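# Open the hinged box lid past vertical with two arms

## Task

Swing the box's lid open until it is roughly vertical or tipped back beyond that, with the box still standing upright. The lid starts closed, its tab pushed down inside the wall that carries the thumb notch. Finish by releasing the box and moving the grippers away; the lid must stay open on its own, since anything held in place only by the robot does not count.

## Robot and tools

Robot: two arms, left_arm and right_arm, each a six-joint arm ending in a parallel two-finger gripper. Bases in the scene frame: left_arm at (-0.033, +0.370, 0) m, quat_wxyz (+0.999, 0, 0, -0.036); right_arm at (+0.036, -0.370, 0) m, quat_wxyz (+0.997, 0, 0, +0.082). The names are just labels, not image sides.

Scene frame: origin on the table surface midway between the bases, +x pointing out across the table, +z up, left_arm on the +y side. Every position is in metres and every orientation is a quaternion written w first (qw, qx, qy, qz). On a gripper, the fingers extend along its local +z and close along its local y. end_effector_position is the point between the finger pads, just under 1 cm behind the tips. Reported hand positions may be somewhat off, more so when the arm reaches far.

The common row format (used by execute_actions and move): 16 numbers in one flat list covering both arms, always all 16 even if one arm is idle: left_arm x, y, z, qw, qx, qy, qz, opening, then right_arm x, y, z, qw, qx, qy, qz, opening. x, y, z and the quaternion are an absolute target pose for that gripper in the scene frame, not an offset. Opening runs from -1 (closed) to +1 (fully open, 0.087 m). To hold an orientation steady, repeat the same quaternion in every row rather than copying the slightly drifted one from a result. For an arm that should stay put, resend the exact pose from the last result taken before it stopped, plus its wanted opening, at each call.

execute_actions(actions): actions is a list of up to 15 actions; each action is a list of up to 15 rows, each row run for one control step of 1/30 s. If fewer than 15 rows are given, the last row is held for the remaining steps. An action is rejected for both arms if any target lies more than 0.6 m, along any of the gripper's current axes, from where that gripper is when the action starts; if the first action fails this test against the latest reported state, or any action is malformed, nothing runs. An empty list just returns the state and images.

move(target, speed, blocking): target is one 16-number row as above. Each gripper travels in a straight line to its pose, both arrivals synchronised, lasting 0.5 to 10 s (cut off at 10 s). speed is the path's top speed in m/s, 0.002 to 0.5, default 0.25; turning is capped at twice that in rad/s. Orientation changes take the short way round. Openings are applied at the start. Paths ignore obstacles and the other arm; grippers lag, can drift off line and overshoot speed, especially near full stretch. Faster contact and targets set deeper past the contact both mean harder pushes. With blocking=false the call returns after 0.5 s while motion continues; then use wait or stop before sending any new rows or moves. The result adds a move: line giving the ending (done, off_target, moving, held, fault) and any limits (paced = the pose was clipped; held = a check blocked steps, after which the arm may jump faster), plus each gripper's distance from its target.

wait(seconds): 0 to 10; arms keep their last command, a running move carries on, and it returns early when the move ends. stop(): brakes a running move (needs room, more at speed); the fingers keep moving. zoom_image(camera, region): enlarges [x0, y0, x1, y1] pixels (at most 504 by 504) of one camera's latest image; cameras are cam_head_left, cam_head_right, cam_high, cam_low, cam_left_wrist, cam_right_wrist, each 672x504. read_manual(section) only returns licence text. finished_scene(scene): pass the current scene's number to end it once the lid stays open unaided; this is irreversible.

Controller behaviour: each control step clips the commanded pose to within 70 mm and 16 degrees of the measured one, then damped inverse kinematics drives the joints, favouring position over orientation. Far targets need several actions; after an action the arm halts at its last clipped pose, so send the remainder next. Friction can leave the gripper up to about 31 mm short, and very small moves may not happen. Elbows never fully straighten. Joint ranges (rad): waist -2.618 to 3.054, shoulder 0 to 3.142, elbow 0 to 3.142, wrist pitch -1.571 to 1.571, wrist yaw -1.571 to 1.571, wrist roll -2.094 to 2.094.

Result lines: the state line lists each gripper's position and quaternion; Hand target lines show the pose currently being driven toward; grip_measured is finger opening on the command scale (the last Joint positions value is metres), each reading possibly off by about 1 mm. To grip, command roughly 0.02 below grip_measured; smaller gaps grip lighter. Pads push at most about 20 N, though a fast close can squeeze harder. A pose unreachable line means the clearance check altered or blocked that arm's command. HELD in step readings marks steps where that arm was held back. Joint torques are raw drive outputs with offsets and noise. MOTOR HOT appears at 75 °C; at 90 °C the arm pauses 10 s, and at 100 °C it goes limp and drops, both shown as OVER-TEMPERATURE FAULT. The simulation keeps running while you compose replies, with the robot holding its last command.

Avoid: knocking anything off the table, tipping the box, dropping or slamming things, hard hits or heavy shoves, and letting the arms collide or press on each other. Objects may occasionally get a brief external tug or push.

Each tool is called after "Emit:" by a JSON object that holds its "name" and its "arguments".

## Session

Emit:
{"name": "execute_actions", "arguments": {"actions": []}}

Scene clock: 0.00 s.
left_arm: end_effector_position=(+0.2370, +0.5858, +0.1735) grip_measured=+0.997 end_effector_quat_wxyz=(+0.243, -0.085, +0.964, +0.070) | right_arm: end_effector_position=(+0.3958, -0.4922, +0.1160) grip_measured=+1.000 end_effector_quat_wxyz=(+0.142, -0.008, +0.836, -0.530)
Joint positions: left_arm=[ 0.772  1.536  1.433 -0.979  0.16   0.484  0.087] | right_arm=[-0.052  1.887  1.241 -0.575  1.132 -0.132  0.087]
Joint velocities: left_arm=[-0.027 -0.002  0.002  0.037  0.007  0.037  0.   ] | right_arm=[-0.007  0.012  0.012  0.037  0.066 -0.022  0.   ]
Joint torques (N m, as the arm reports them, + toward a larger angle): no reading
Motor temperatures (°C, as the motors report them): left_arm=[22 27 24 23 23 23] | right_arm=[22 22 24 22 20 23]
Hand target (left_arm): +0.237, +0.586, +0.173; +0.243, -0.085, +0.964, +0.070
Hand target (right_arm): +0.396, -0.492, +0.116; +0.142, -0.008, +0.836, -0.530

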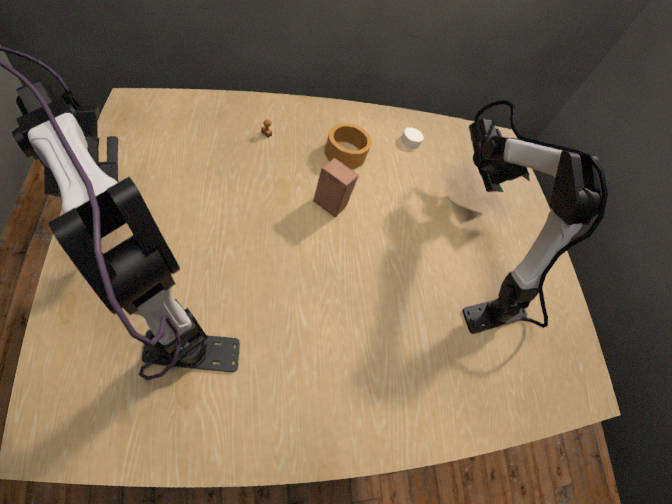

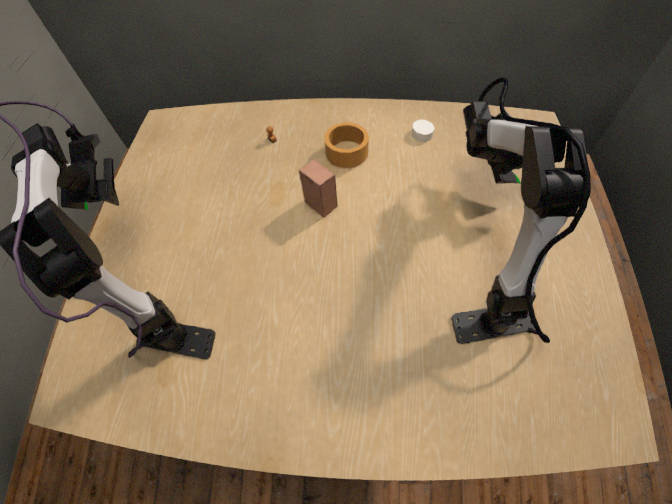

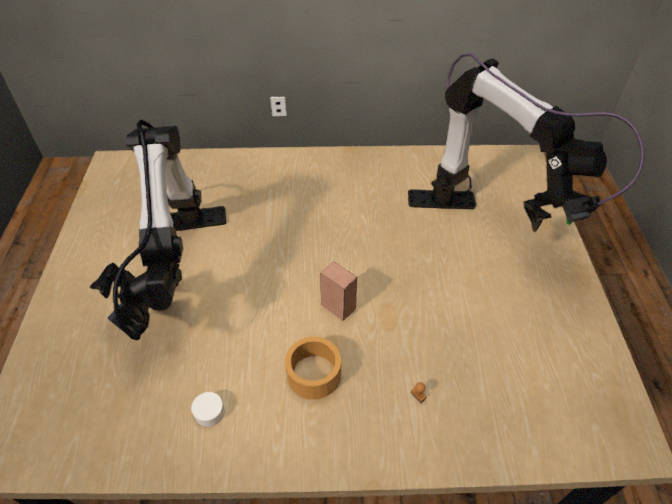

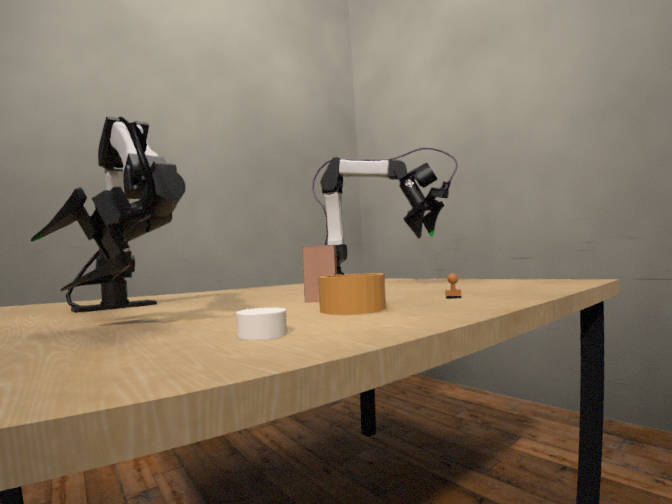

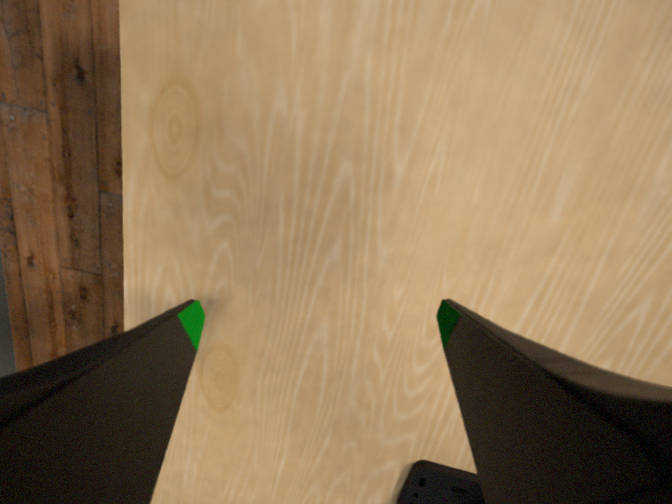

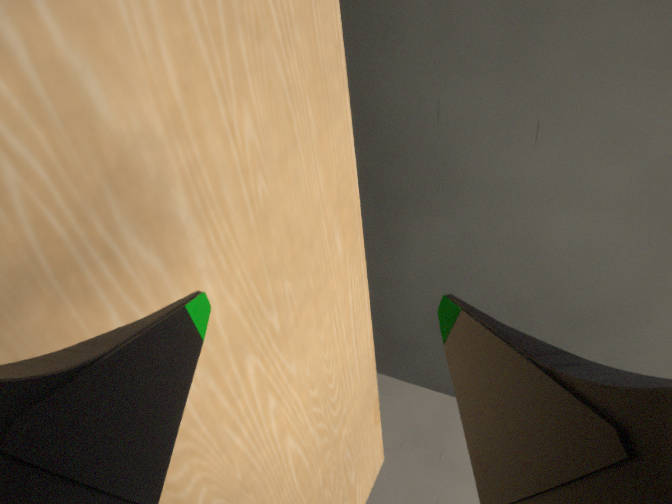

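Emit:
{"name": "zoom_image", "arguments": {"camera": "cam_high", "region": [290,240,390,340]}}

Emit:
{"name": "zoom_image", "arguments": {"camera": "cam_head_left", "region": [290,140,390,240]}}

Emit:
{"name": "zoom_image", "arguments": {"camera": "cam_head_right", "region": [270,140,370,240]}}

Region (290, 240, 390, 340) of cam_high's 672x504 image, scaled by 5.040, with more detail than that image has.

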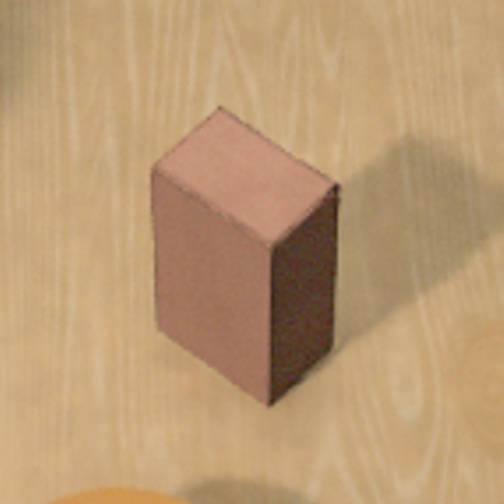

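Region (290, 140, 390, 240) of cam_head_left's 672x504 image, scaled by 5.040, with more detail than that image has.

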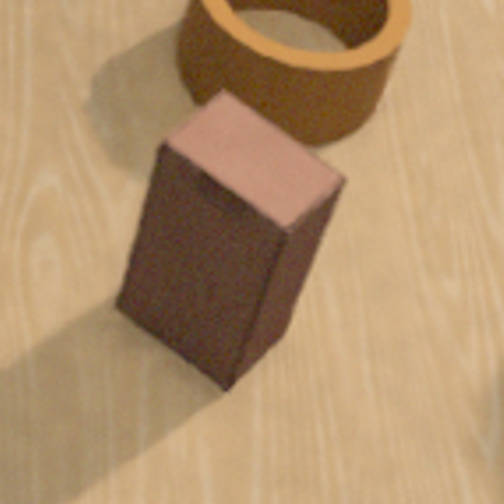

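Region (270, 140, 370, 240) of cam_head_right's 672x504 image, scaled by 5.040, with more detail than that image has.

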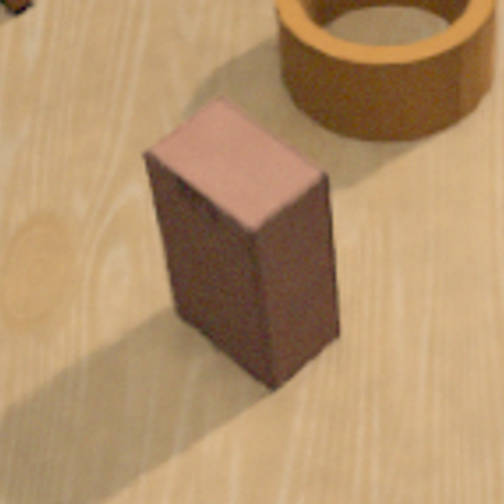

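Emit:
{"name": "move", "arguments": {"target": [0.35,0.055,0.2,0,0.342,0.94,0,1,0.24,-0.24,0.2,0,0,1,0,1], "speed": 0.3}}

Scene clock: 3.77 s.
left_arm: end_effector_position=(+0.3487, +0.0595, +0.1905) grip_measured=+0.997 end_effector_quat_wxyz=(+0.205, +0.333, +0.918, -0.069) | right_arm: end_effector_position=(+0.2407, -0.2467, +0.1896) grip_measured=+1.000 end_effector_quat_wxyz=(+0.009, -0.003, +1.000, -0.004)
Joint positions: left_arm=[-0.613  2.446  2.849 -1.537 -0.005  0.012  0.087] | right_arm=[ 0.311  1.604  1.614 -1.569  0.015  0.468  0.087]
Joint velocities: left_arm=[-0.002 -0.007 -0.007  0.022  0.022 -0.051 -0.   ] | right_arm=[-0.012 -0.002  0.002 -0.007 -0.022 -0.022  0.   ]
Joint torques (N m, as the arm reports them, + toward a larger angle): left_arm=[  0.58 -11.1    8.64   1.31   0.16   0.03] | right_arm=[ 0.6  -7.75  8.02  0.28 -0.05 -0.01]
Motor temperatures (°C, as the motors report them): left_arm=[22 28 25 23 23 23] | right_arm=[22 22 25 22 20 23]
Hand target (left_arm): +0.355, +0.057, +0.198; +0.224, +0.332, +0.913, -0.079
Hand target (right_arm): +0.238, -0.244, +0.198; +0.014, -0.003, +1.000, +0.004
Off the commanded pose (left_arm): 0.011 m, 25 deg; orientation clipped at the last step of the last action.
Off the commanded pose (right_arm): 0.012 m, 1 deg.
elbow stopped short (left arm): the move would have taken joint 3 (elbow) straighter than the controller allows; a more bent joint 3 avoids this.
joint sent to its limit (right arm) — the command would take joint 4 (wrist pitch) past its lower limit, so that joint was sent only as far as its limit.
move: off_target (left_arm, right_arm); limits=paced

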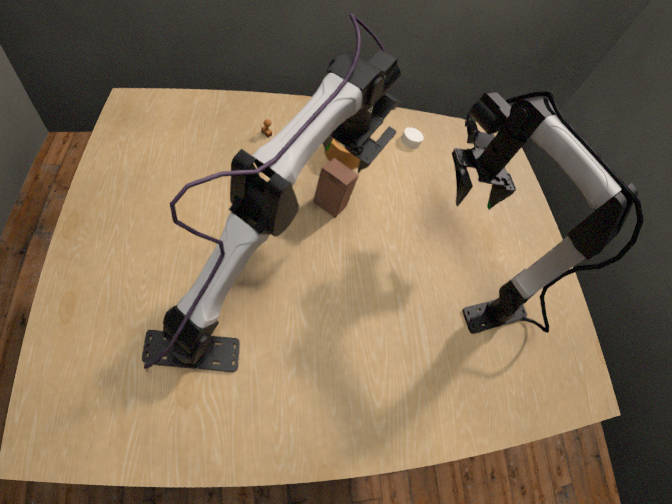

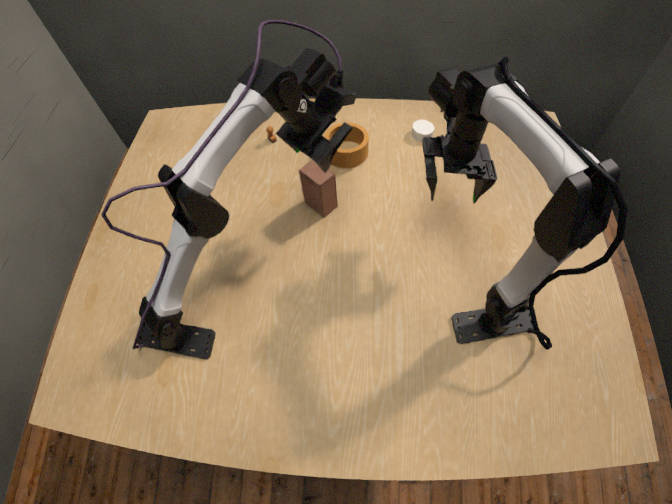

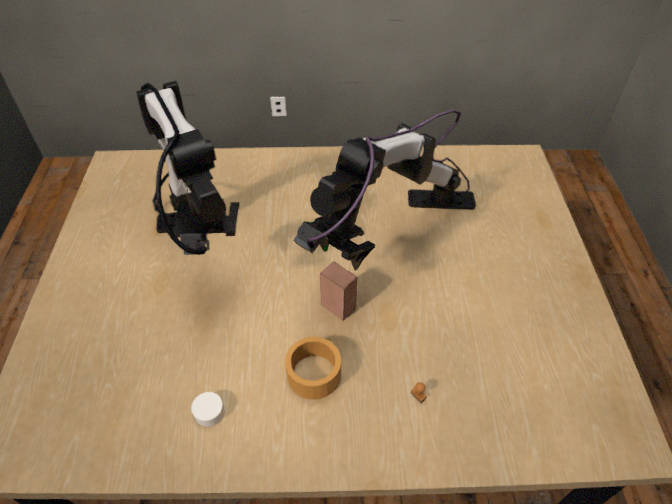

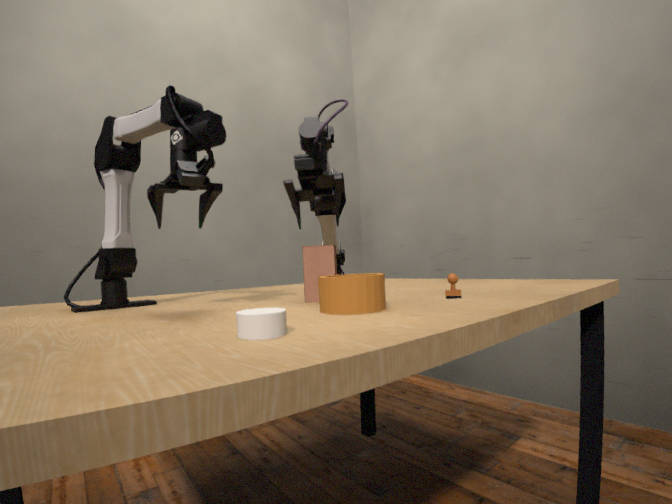

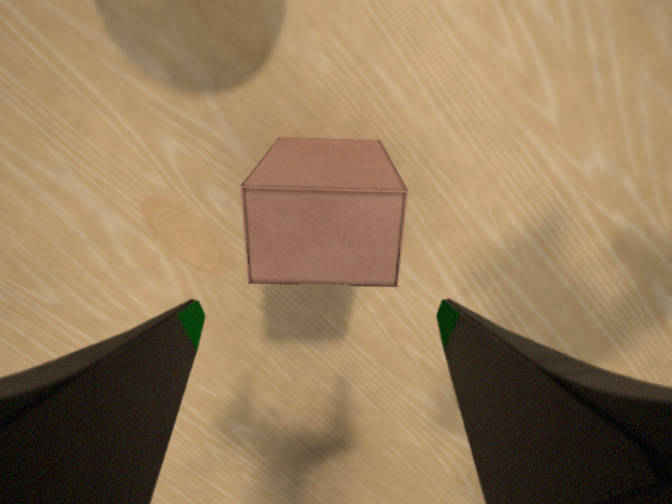

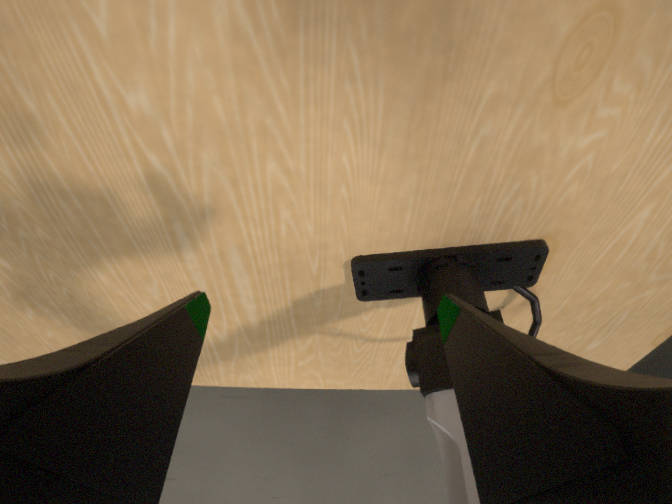

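Emit:
{"name": "move", "arguments": {"target": [0.352,0.059,0.135,0,0.342,0.94,0,1,0.24,-0.24,0.2,0,0,1,0,1], "speed": 0.12}}

Scene clock: 9.17 s.
left_arm: end_effector_position=(+0.3485, +0.0590, +0.1298) grip_measured=+0.997 end_effector_quat_wxyz=(+0.136, +0.338, +0.930, -0.046) | right_arm: end_effector_position=(+0.2399, -0.2448, +0.1897) grip_measured=+1.000 end_effector_quat_wxyz=(+0.007, +0.001, +1.000, +0.000)
Joint positions: left_arm=[-0.613  2.571  2.849 -1.56  -0.002  0.012  0.087] | right_arm=[ 0.311  1.604  1.614 -1.569  0.006  0.477  0.087]
Joint velocities: left_arm=[ 0.002 -0.007 -0.017 -0.022  0.022 -0.037 -0.001] | right_arm=[ 0.007 -0.002 -0.002 -0.022 -0.051  0.051  0.   ]
Joint torques (N m, as the arm reports them, + toward a larger angle): left_arm=[  0.35 -11.71   8.83   0.87   0.1    0.01] | right_arm=[ 0.82 -6.97  9.19  0.27 -0.11  0.04]
Motor temperatures (°C, as the motors report them): left_arm=[22 30 26 23 23 23] | right_arm=[22 23 25 22 20 23]
Hand target (left_arm): +0.352, +0.059, +0.135; +0.144, +0.338, +0.929, -0.049
Hand target (right_arm): +0.240, -0.240, +0.199; +0.014, +0.000, +1.000, +0.009
Off the commanded pose (left_arm): 0.006 m, 17 deg; orientation clipped at the last step of the last action.
Off the commanded pose (right_arm): 0.011 m, 1 deg.
elbow stopped short (left arm): the move would have taken joint 3 (elbow) straighter than the controller allows; a more bent joint 3 avoids this.
joint sent to its limit (right arm) — the command would take joint 4 (wrist pitch) past its lower limit, so that joint was sent only as far as its limit.
move: off_target (left_arm, right_arm); limits=paced

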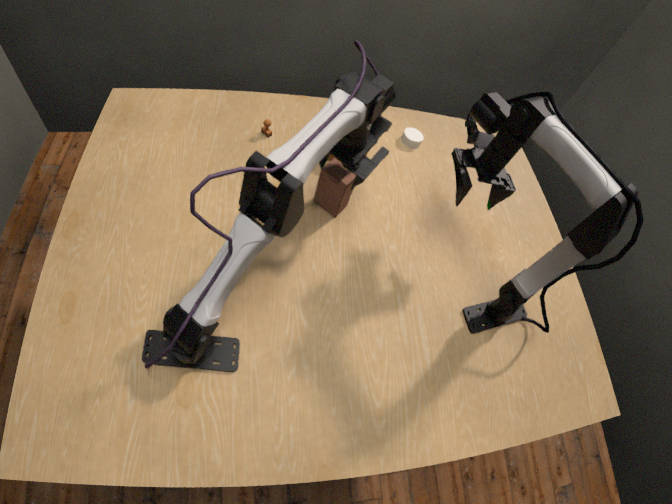

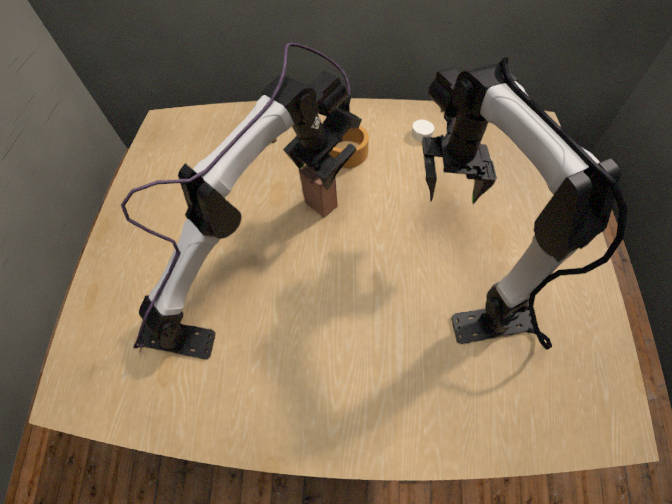

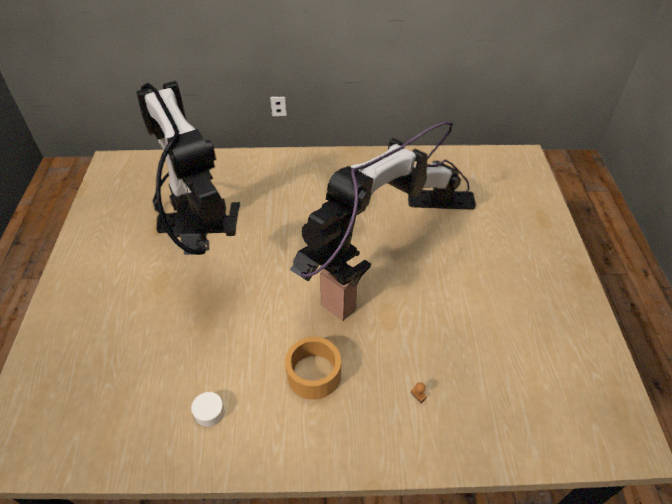

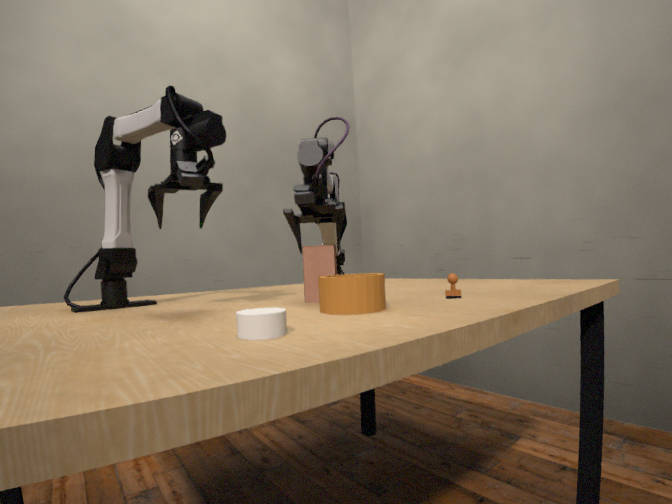

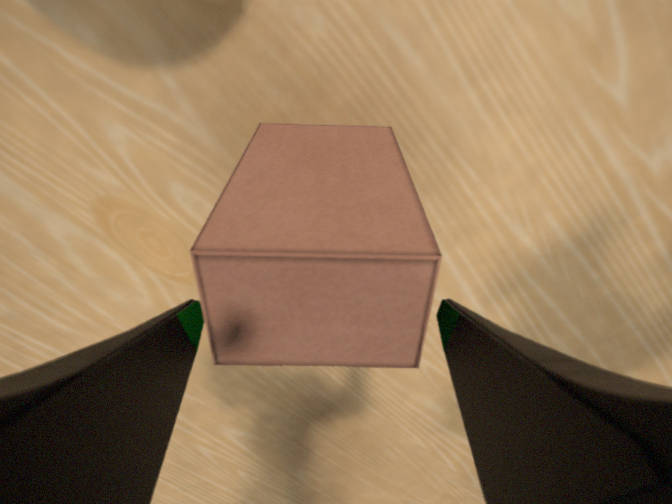

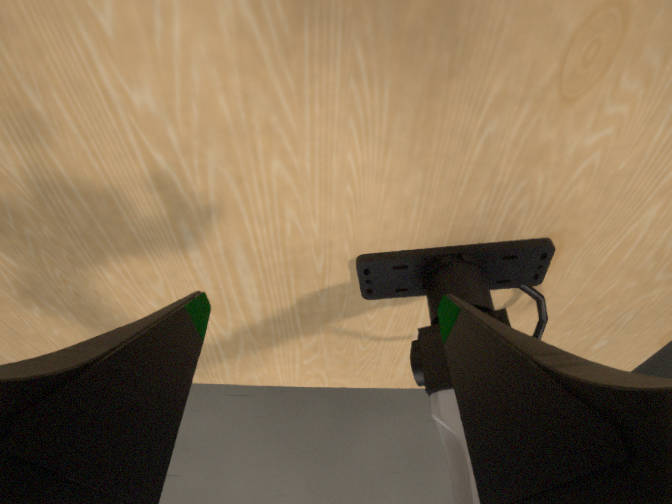

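Emit:
{"name": "move", "arguments": {"target": [0.352,0.059,0.07,0.12,0.34,0.93,-0.044,1,0.24,-0.24,0.2,0,0,1,0,1], "speed": 0.07}}

Scene clock: 10.73 s.
left_arm: end_effector_position=(+0.3501, +0.0565, +0.0674) grip_measured=+0.997 end_effector_quat_wxyz=(+0.112, +0.340, +0.933, -0.041) | right_arm: end_effector_position=(+0.2399, -0.2448, +0.1897) grip_measured=+1.000 end_effector_quat_wxyz=(+0.006, +0.001, +1.000, +0.000)
Joint positions: left_arm=[-0.613  2.479  2.413 -1.266  0.003  0.012  0.087] | right_arm=[ 0.311  1.604  1.614 -1.569  0.006  0.477  0.087]
Joint velocities: left_arm=[-0.017  0.002 -0.012 -0.022 -0.051 -0.007  0.   ] | right_arm=[-0.007 -0.007  0.007 -0.022 -0.007 -0.081  0.   ]
Joint torques (N m, as the arm reports them, + toward a larger angle): left_arm=[  0.57 -13.71   5.18   1.05   0.12   0.04] | right_arm=[ 0.84 -6.97  9.24  0.29 -0.12  0.04]
Motor temperatures (°C, as the motors report them): left_arm=[22 31 26 23 23 23] | right_arm=[22 23 25 22 20 23]
Hand target (left_arm): +0.353, +0.058, +0.070; +0.120, +0.340, +0.932, -0.044
Hand target (right_arm): +0.240, -0.240, +0.199; +0.014, +0.000, +1.000, +0.009
Off the commanded pose (left_arm): 0.004 m, 1 deg.
Off the commanded pose (right_arm): 0.011 m, 1 deg.
joint sent to its limit (right arm) — the command would take joint 4 (wrist pitch) past its lower limit, so that joint was sent only as far as its limit.
move: off_target (right_arm)

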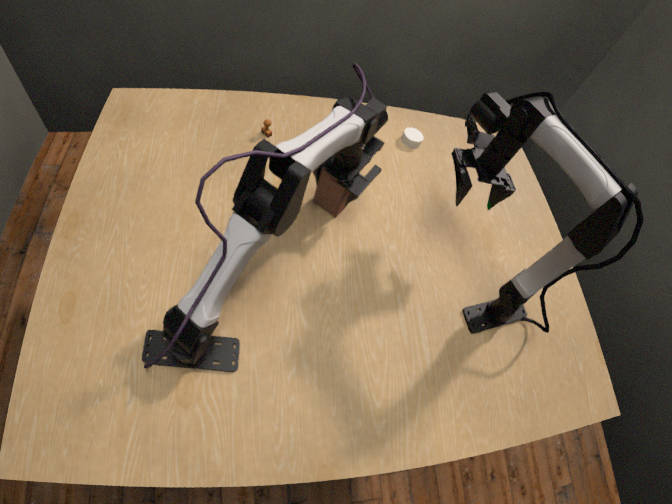

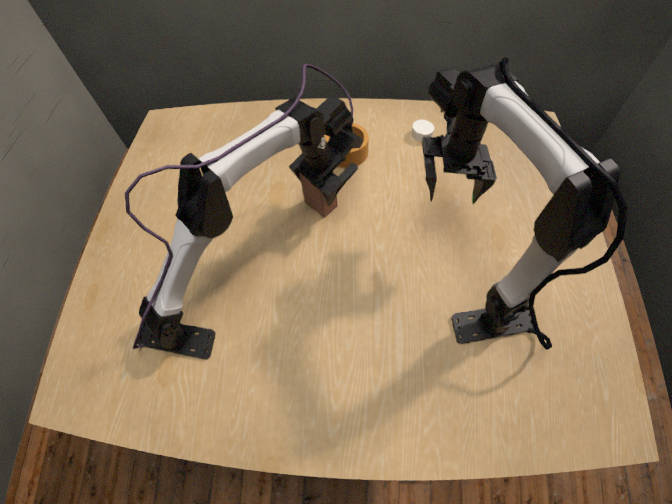

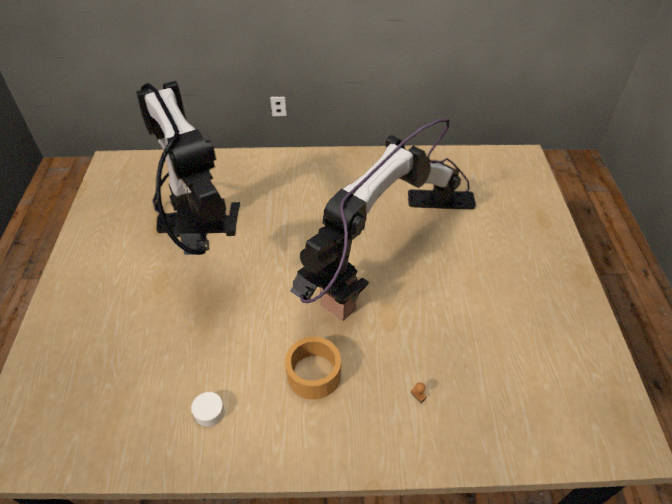

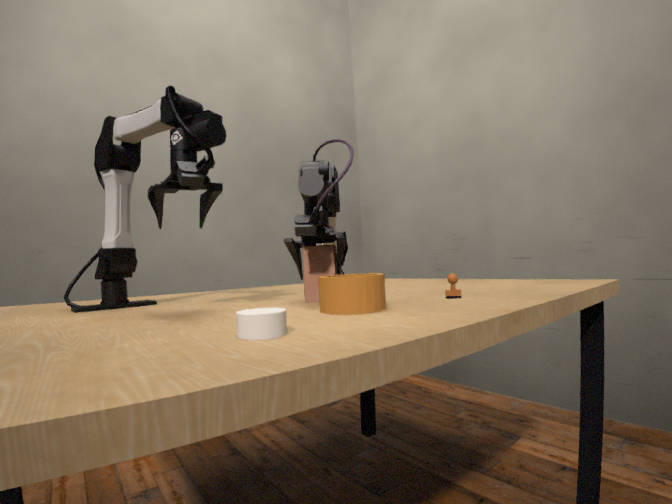

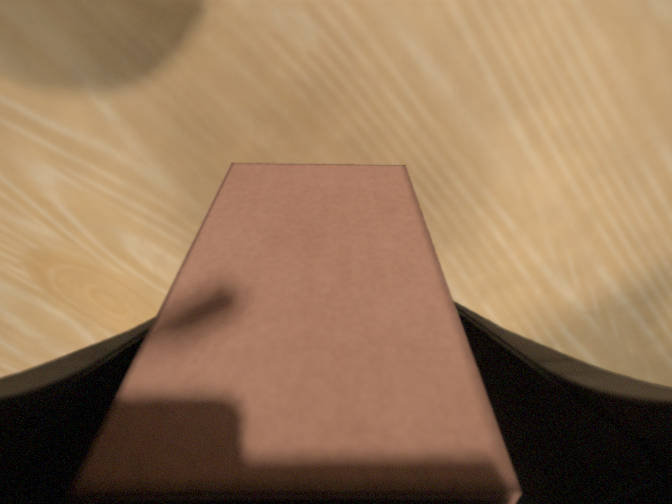

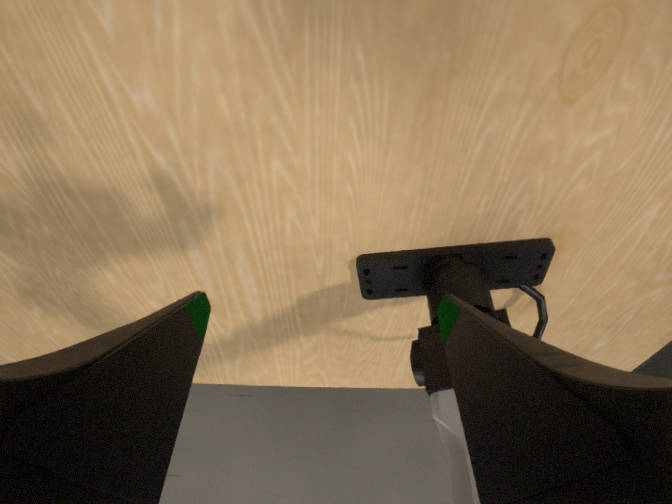

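Emit:
{"name": "move", "arguments": {"target": [0.352,0.059,0.07,0.12,0.34,0.93,-0.044,0.5,0.24,-0.24,0.2,0,0,1,0,1], "speed": 0.05}}

Emit:
{"name": "move", "arguments": {"target": [0.345,0.06,0.105,0.12,0.34,0.93,-0.044,0.5,0.24,-0.24,0.2,0,0,1,0,1], "speed": 0.06}}

Emit:
{"name": "move", "arguments": {"target": [0.24,0.01,0.105,0.09,0.701,0.699,-0.091,0.5,0.24,-0.26,0.2,0,0,1,0,1], "speed": 0.1}}

Scene clock: 12.93 s.
left_arm: end_effector_position=(+0.3505, +0.0562, +0.0673) grip_measured=+0.684 end_effector_quat_wxyz=(+0.115, +0.340, +0.933, -0.042) | right_arm: end_effector_position=(+0.2399, -0.2448, +0.1897) grip_measured=+1.000 end_effector_quat_wxyz=(+0.006, +0.001, +1.000, +0.000)
Joint positions: left_arm=[-0.613  2.471  2.397 -1.252  0.003  0.013  0.074] | right_arm=[ 0.311  1.604  1.614 -1.569  0.006  0.477  0.087]
Joint velocities: left_arm=[-0.002  0.002 -0.007 -0.037  0.007 -0.081  0.001] | right_arm=[-0.002 -0.022 -0.012  0.081  0.051 -0.125  0.   ]
Joint torques (N m, as the arm reports them, + toward a larger angle): left_arm=[  0.55 -13.69   5.13   1.02   0.13   0.05] | right_arm=[ 0.79 -6.93  9.21  0.3  -0.11  0.04]
Motor temperatures (°C, as the motors report them): left_arm=[22 32 26 23 23 23] | right_arm=[22 23 26 22 20 23]
Hand target (left_arm): +0.352, +0.059, +0.070; +0.119, +0.341, +0.932, -0.044
Hand target (right_arm): +0.240, -0.240, +0.199; +0.014, +0.000, +1.000, +0.009
Off the commanded pose (left_arm): 0.004 m, 1 deg.
Off the commanded pose (right_arm): 0.011 m, 1 deg.
joint sent to its limit (right arm) — the command would take joint 4 (wrist pitch) past its lower limit, so that joint was sent only as far as its limit.
move: off_target (right_arm)

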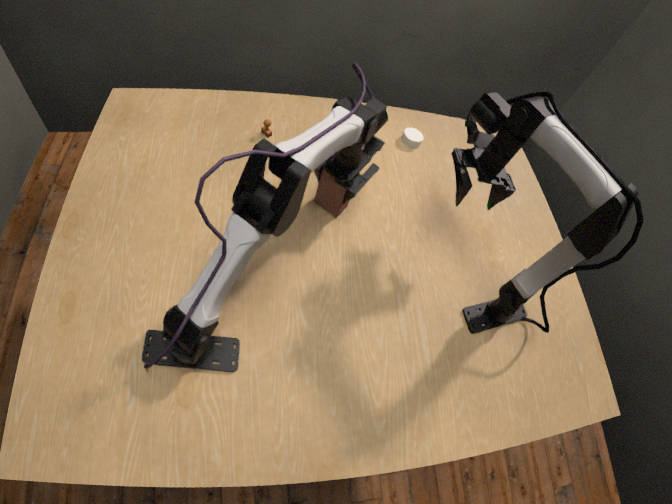

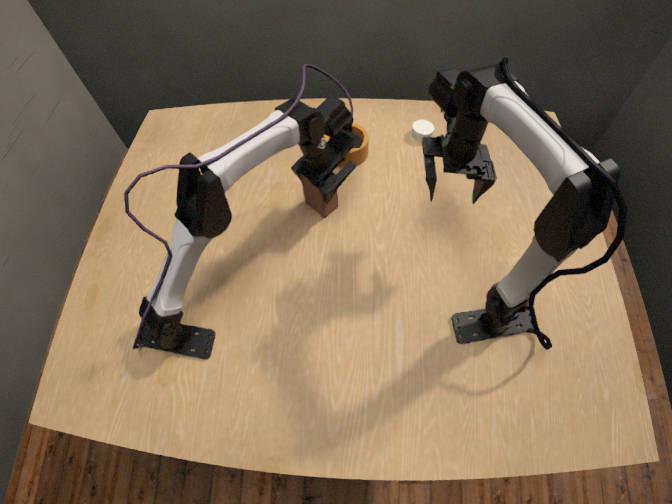

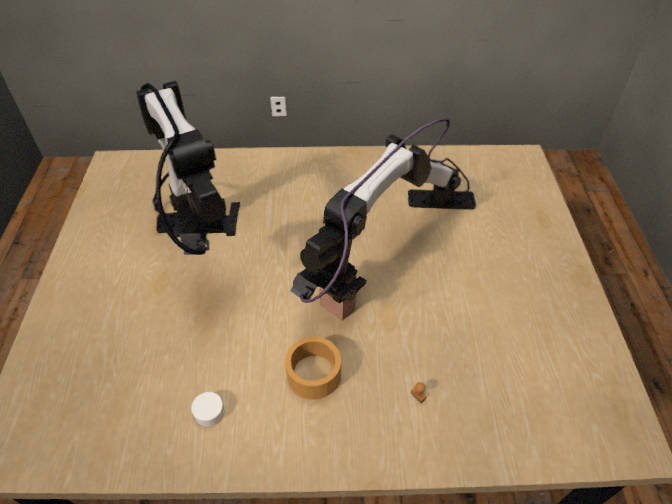

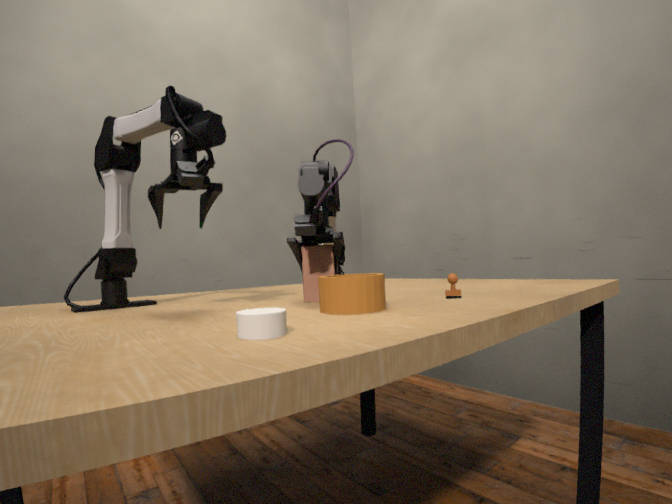

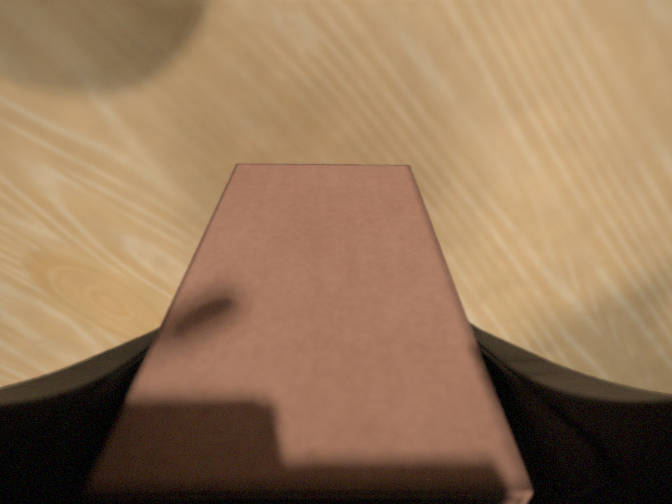

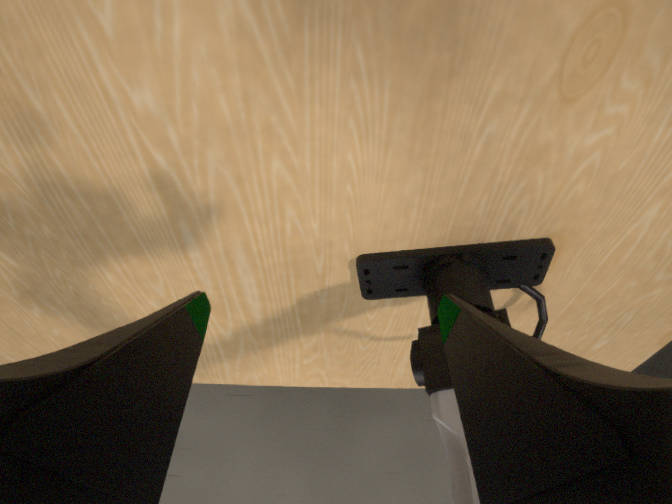

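Scene clock: 14.10 s.
left_arm: end_effector_position=(+0.3417, +0.0633, +0.0899) grip_measured=+0.684 end_effector_quat_wxyz=(+0.103, +0.340, +0.934, -0.038) | right_arm: end_effector_position=(+0.2399, -0.2448, +0.1897) grip_measured=+1.000 end_effector_quat_wxyz=(+0.006, +0.001, +1.000, +0.000)
Joint positions: left_arm=[-0.613  2.471  2.491 -1.371  0.003  0.013  0.074] | right_arm=[ 0.311  1.604  1.614 -1.569  0.006  0.477  0.087]
Joint velocities: left_arm=[-0.017 -0.007  0.002 -0.037  0.051 -0.007 -0.   ] | right_arm=[-0.012  0.007  0.007 -0.051 -0.022  0.022  0.   ]
Joint torques (N m, as the arm reports them, + toward a larger angle): left_arm=[ -0.14 -13.     9.41   0.75   0.1   -0.02] | right_arm=[ 0.82 -6.91  9.27  0.29 -0.1   0.01]
Motor temperatures (°C, as the motors report them): left_arm=[22 33 26 23 23 23] | right_arm=[22 23 26 22 20 23]
Hand target (left_arm): +0.344, +0.060, +0.105; +0.120, +0.341, +0.931, -0.044
Hand target (right_arm): +0.240, -0.240, +0.199; +0.014, +0.000, +1.000, +0.009
Off the commanded pose (left_arm): 0.016 m, 2 deg.
Off the commanded pose (right_arm): 0.011 m, 1 deg.
joint sent to its limit (right arm) — the command would take joint 4 (wrist pitch) past its lower limit, so that joint was sent only as far as its limit.
move: off_target (left_arm, right_arm)

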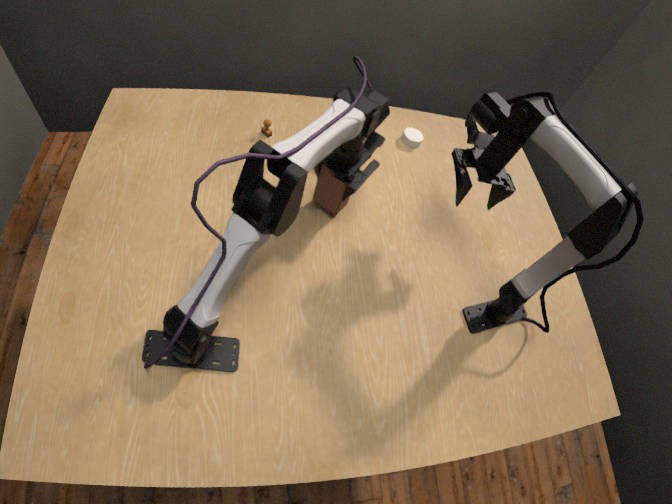

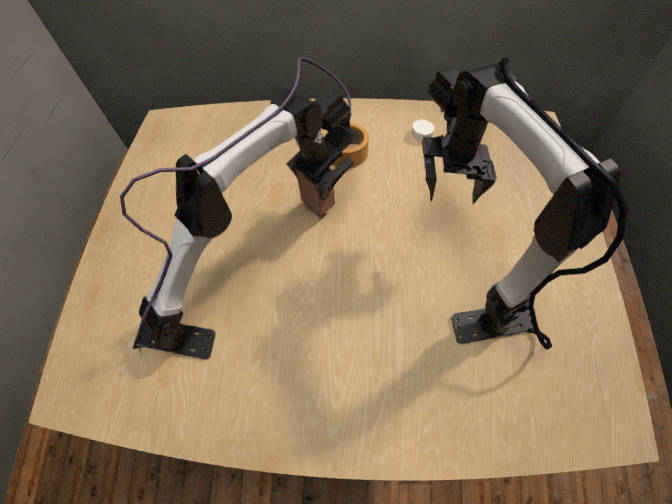

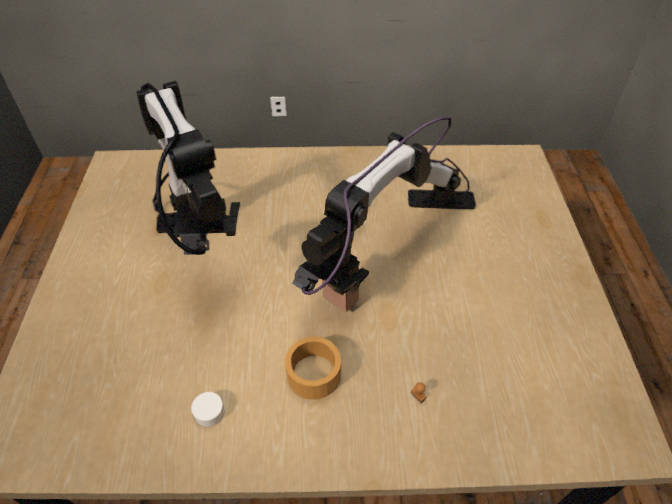

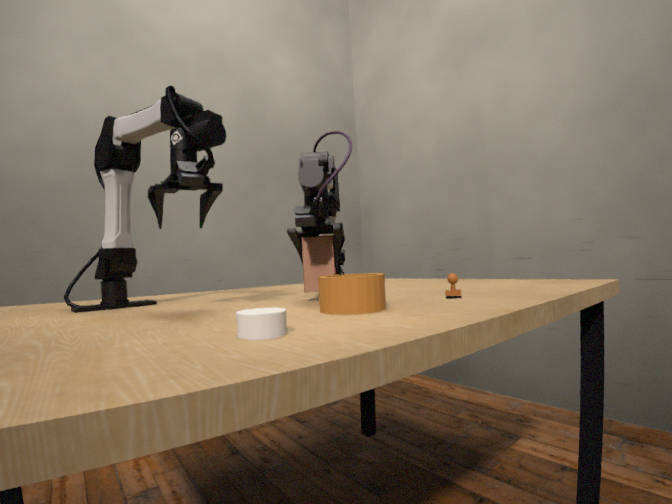

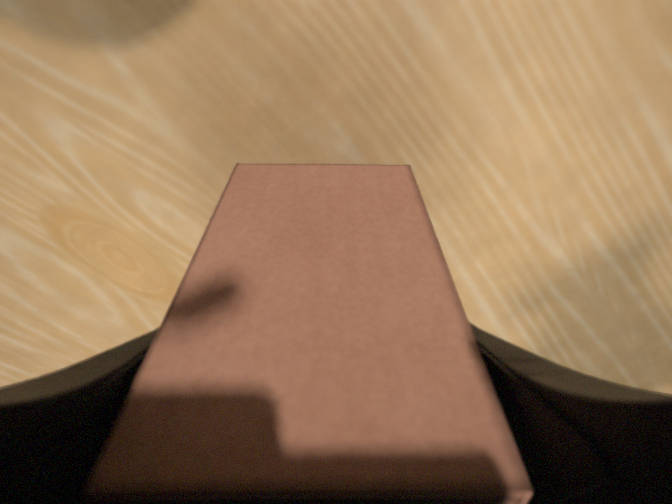

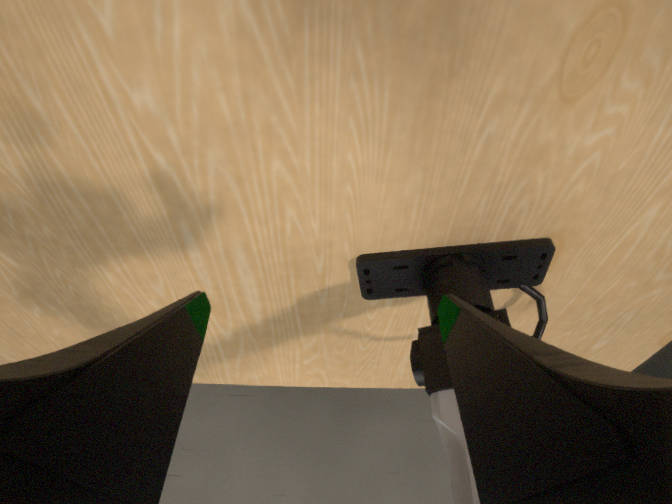

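Scene clock: 18.83 s.
left_arm: end_effector_position=(+0.2458, +0.0081, +0.0994) grip_measured=+0.684 end_effector_quat_wxyz=(+0.084, +0.696, +0.708, -0.088) | right_arm: end_effector_position=(+0.2445, -0.2571, +0.1928) grip_measured=+1.000 end_effector_quat_wxyz=(+0.012, +0.000, +1.000, +0.003)
Joint positions: left_arm=[-0.837  2.285  2.202 -1.296  0.151  0.63   0.074] | right_arm=[ 0.264  1.59   1.614 -1.569  0.005  0.428  0.087]
Joint velocities: left_arm=[ 0.002 -0.007 -0.017 -0.007 -0.037 -0.081 -0.   ] | right_arm=[ 0.002 -0.002 -0.012 -0.051 -0.022  0.007  0.   ]
Joint torques (N m, as the arm reports them, + toward a larger angle): left_arm=[ -0.65 -12.98   5.28   0.82   0.29   0.04] | right_arm=[-0.45 -8.31  6.45  0.32 -0.1  -0.19]
Motor temperatures (°C, as the motors report them): left_arm=[22 35 26 23 23 23] | right_arm=[22 24 26 22 20 23]
Hand target (left_arm): +0.241, +0.008, +0.105; +0.088, +0.702, +0.701, -0.091
Hand target (right_arm): +0.240, -0.260, +0.199; +0.014, +0.000, +1.000, +0.008
Off the commanded pose (left_arm): 0.008 m, 1 deg.
Off the commanded pose (right_arm): 0.009 m, 1 deg.
joint sent to its limit (right arm) — the command would take joint 4 (wrist pitch) past its lower limit, so that joint was sent only as far as its limit.
move: done

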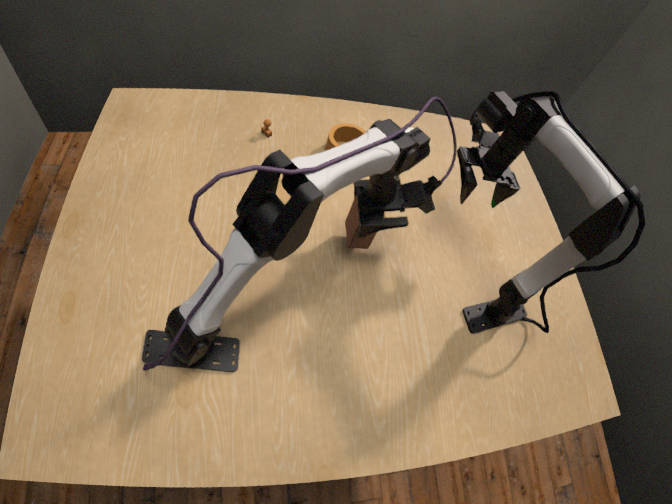

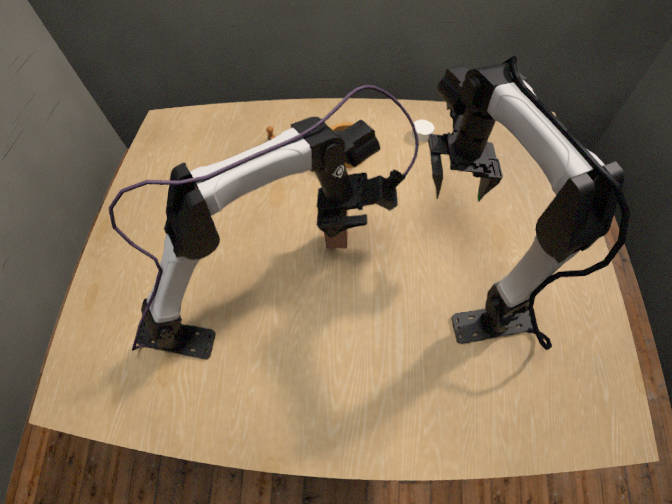

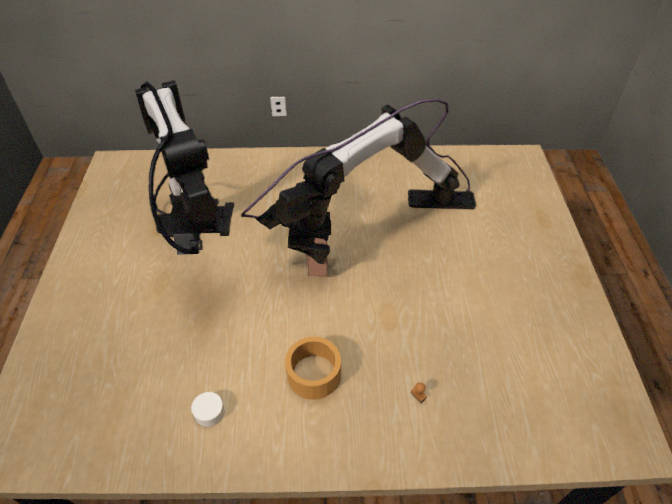

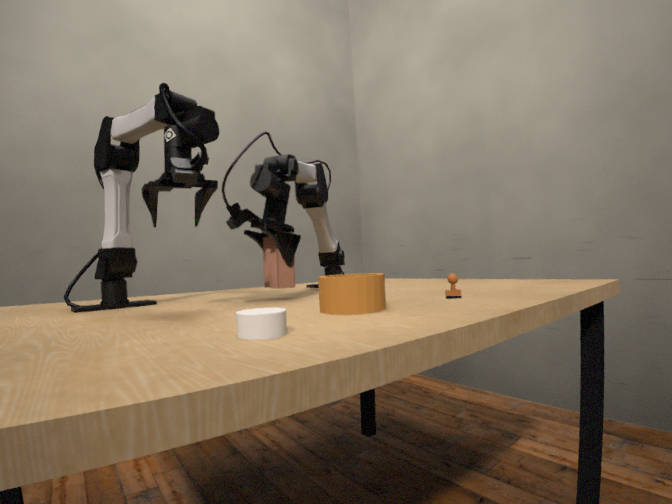

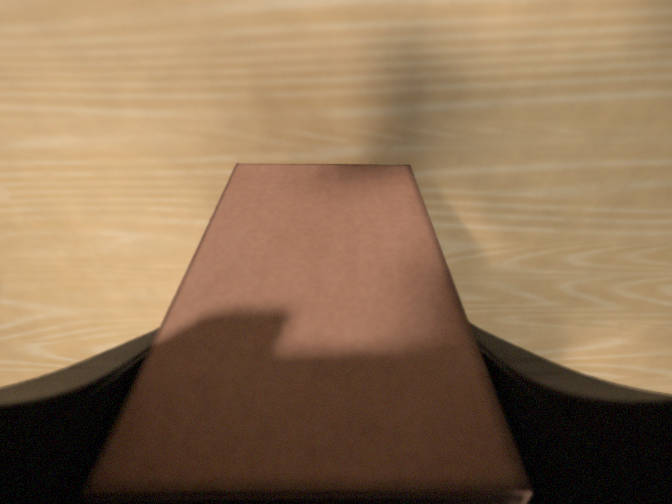

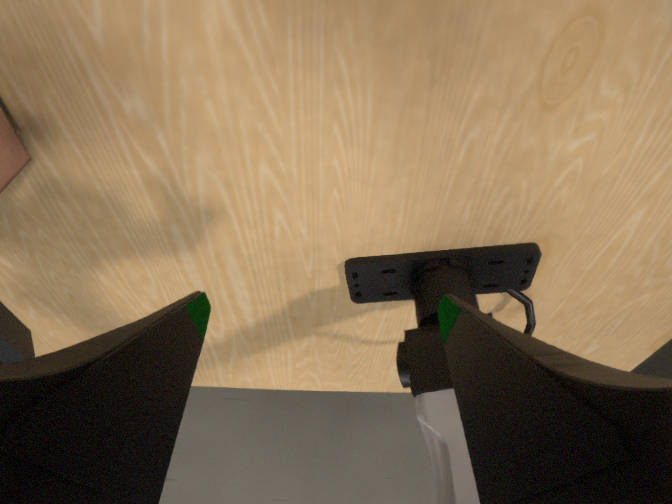

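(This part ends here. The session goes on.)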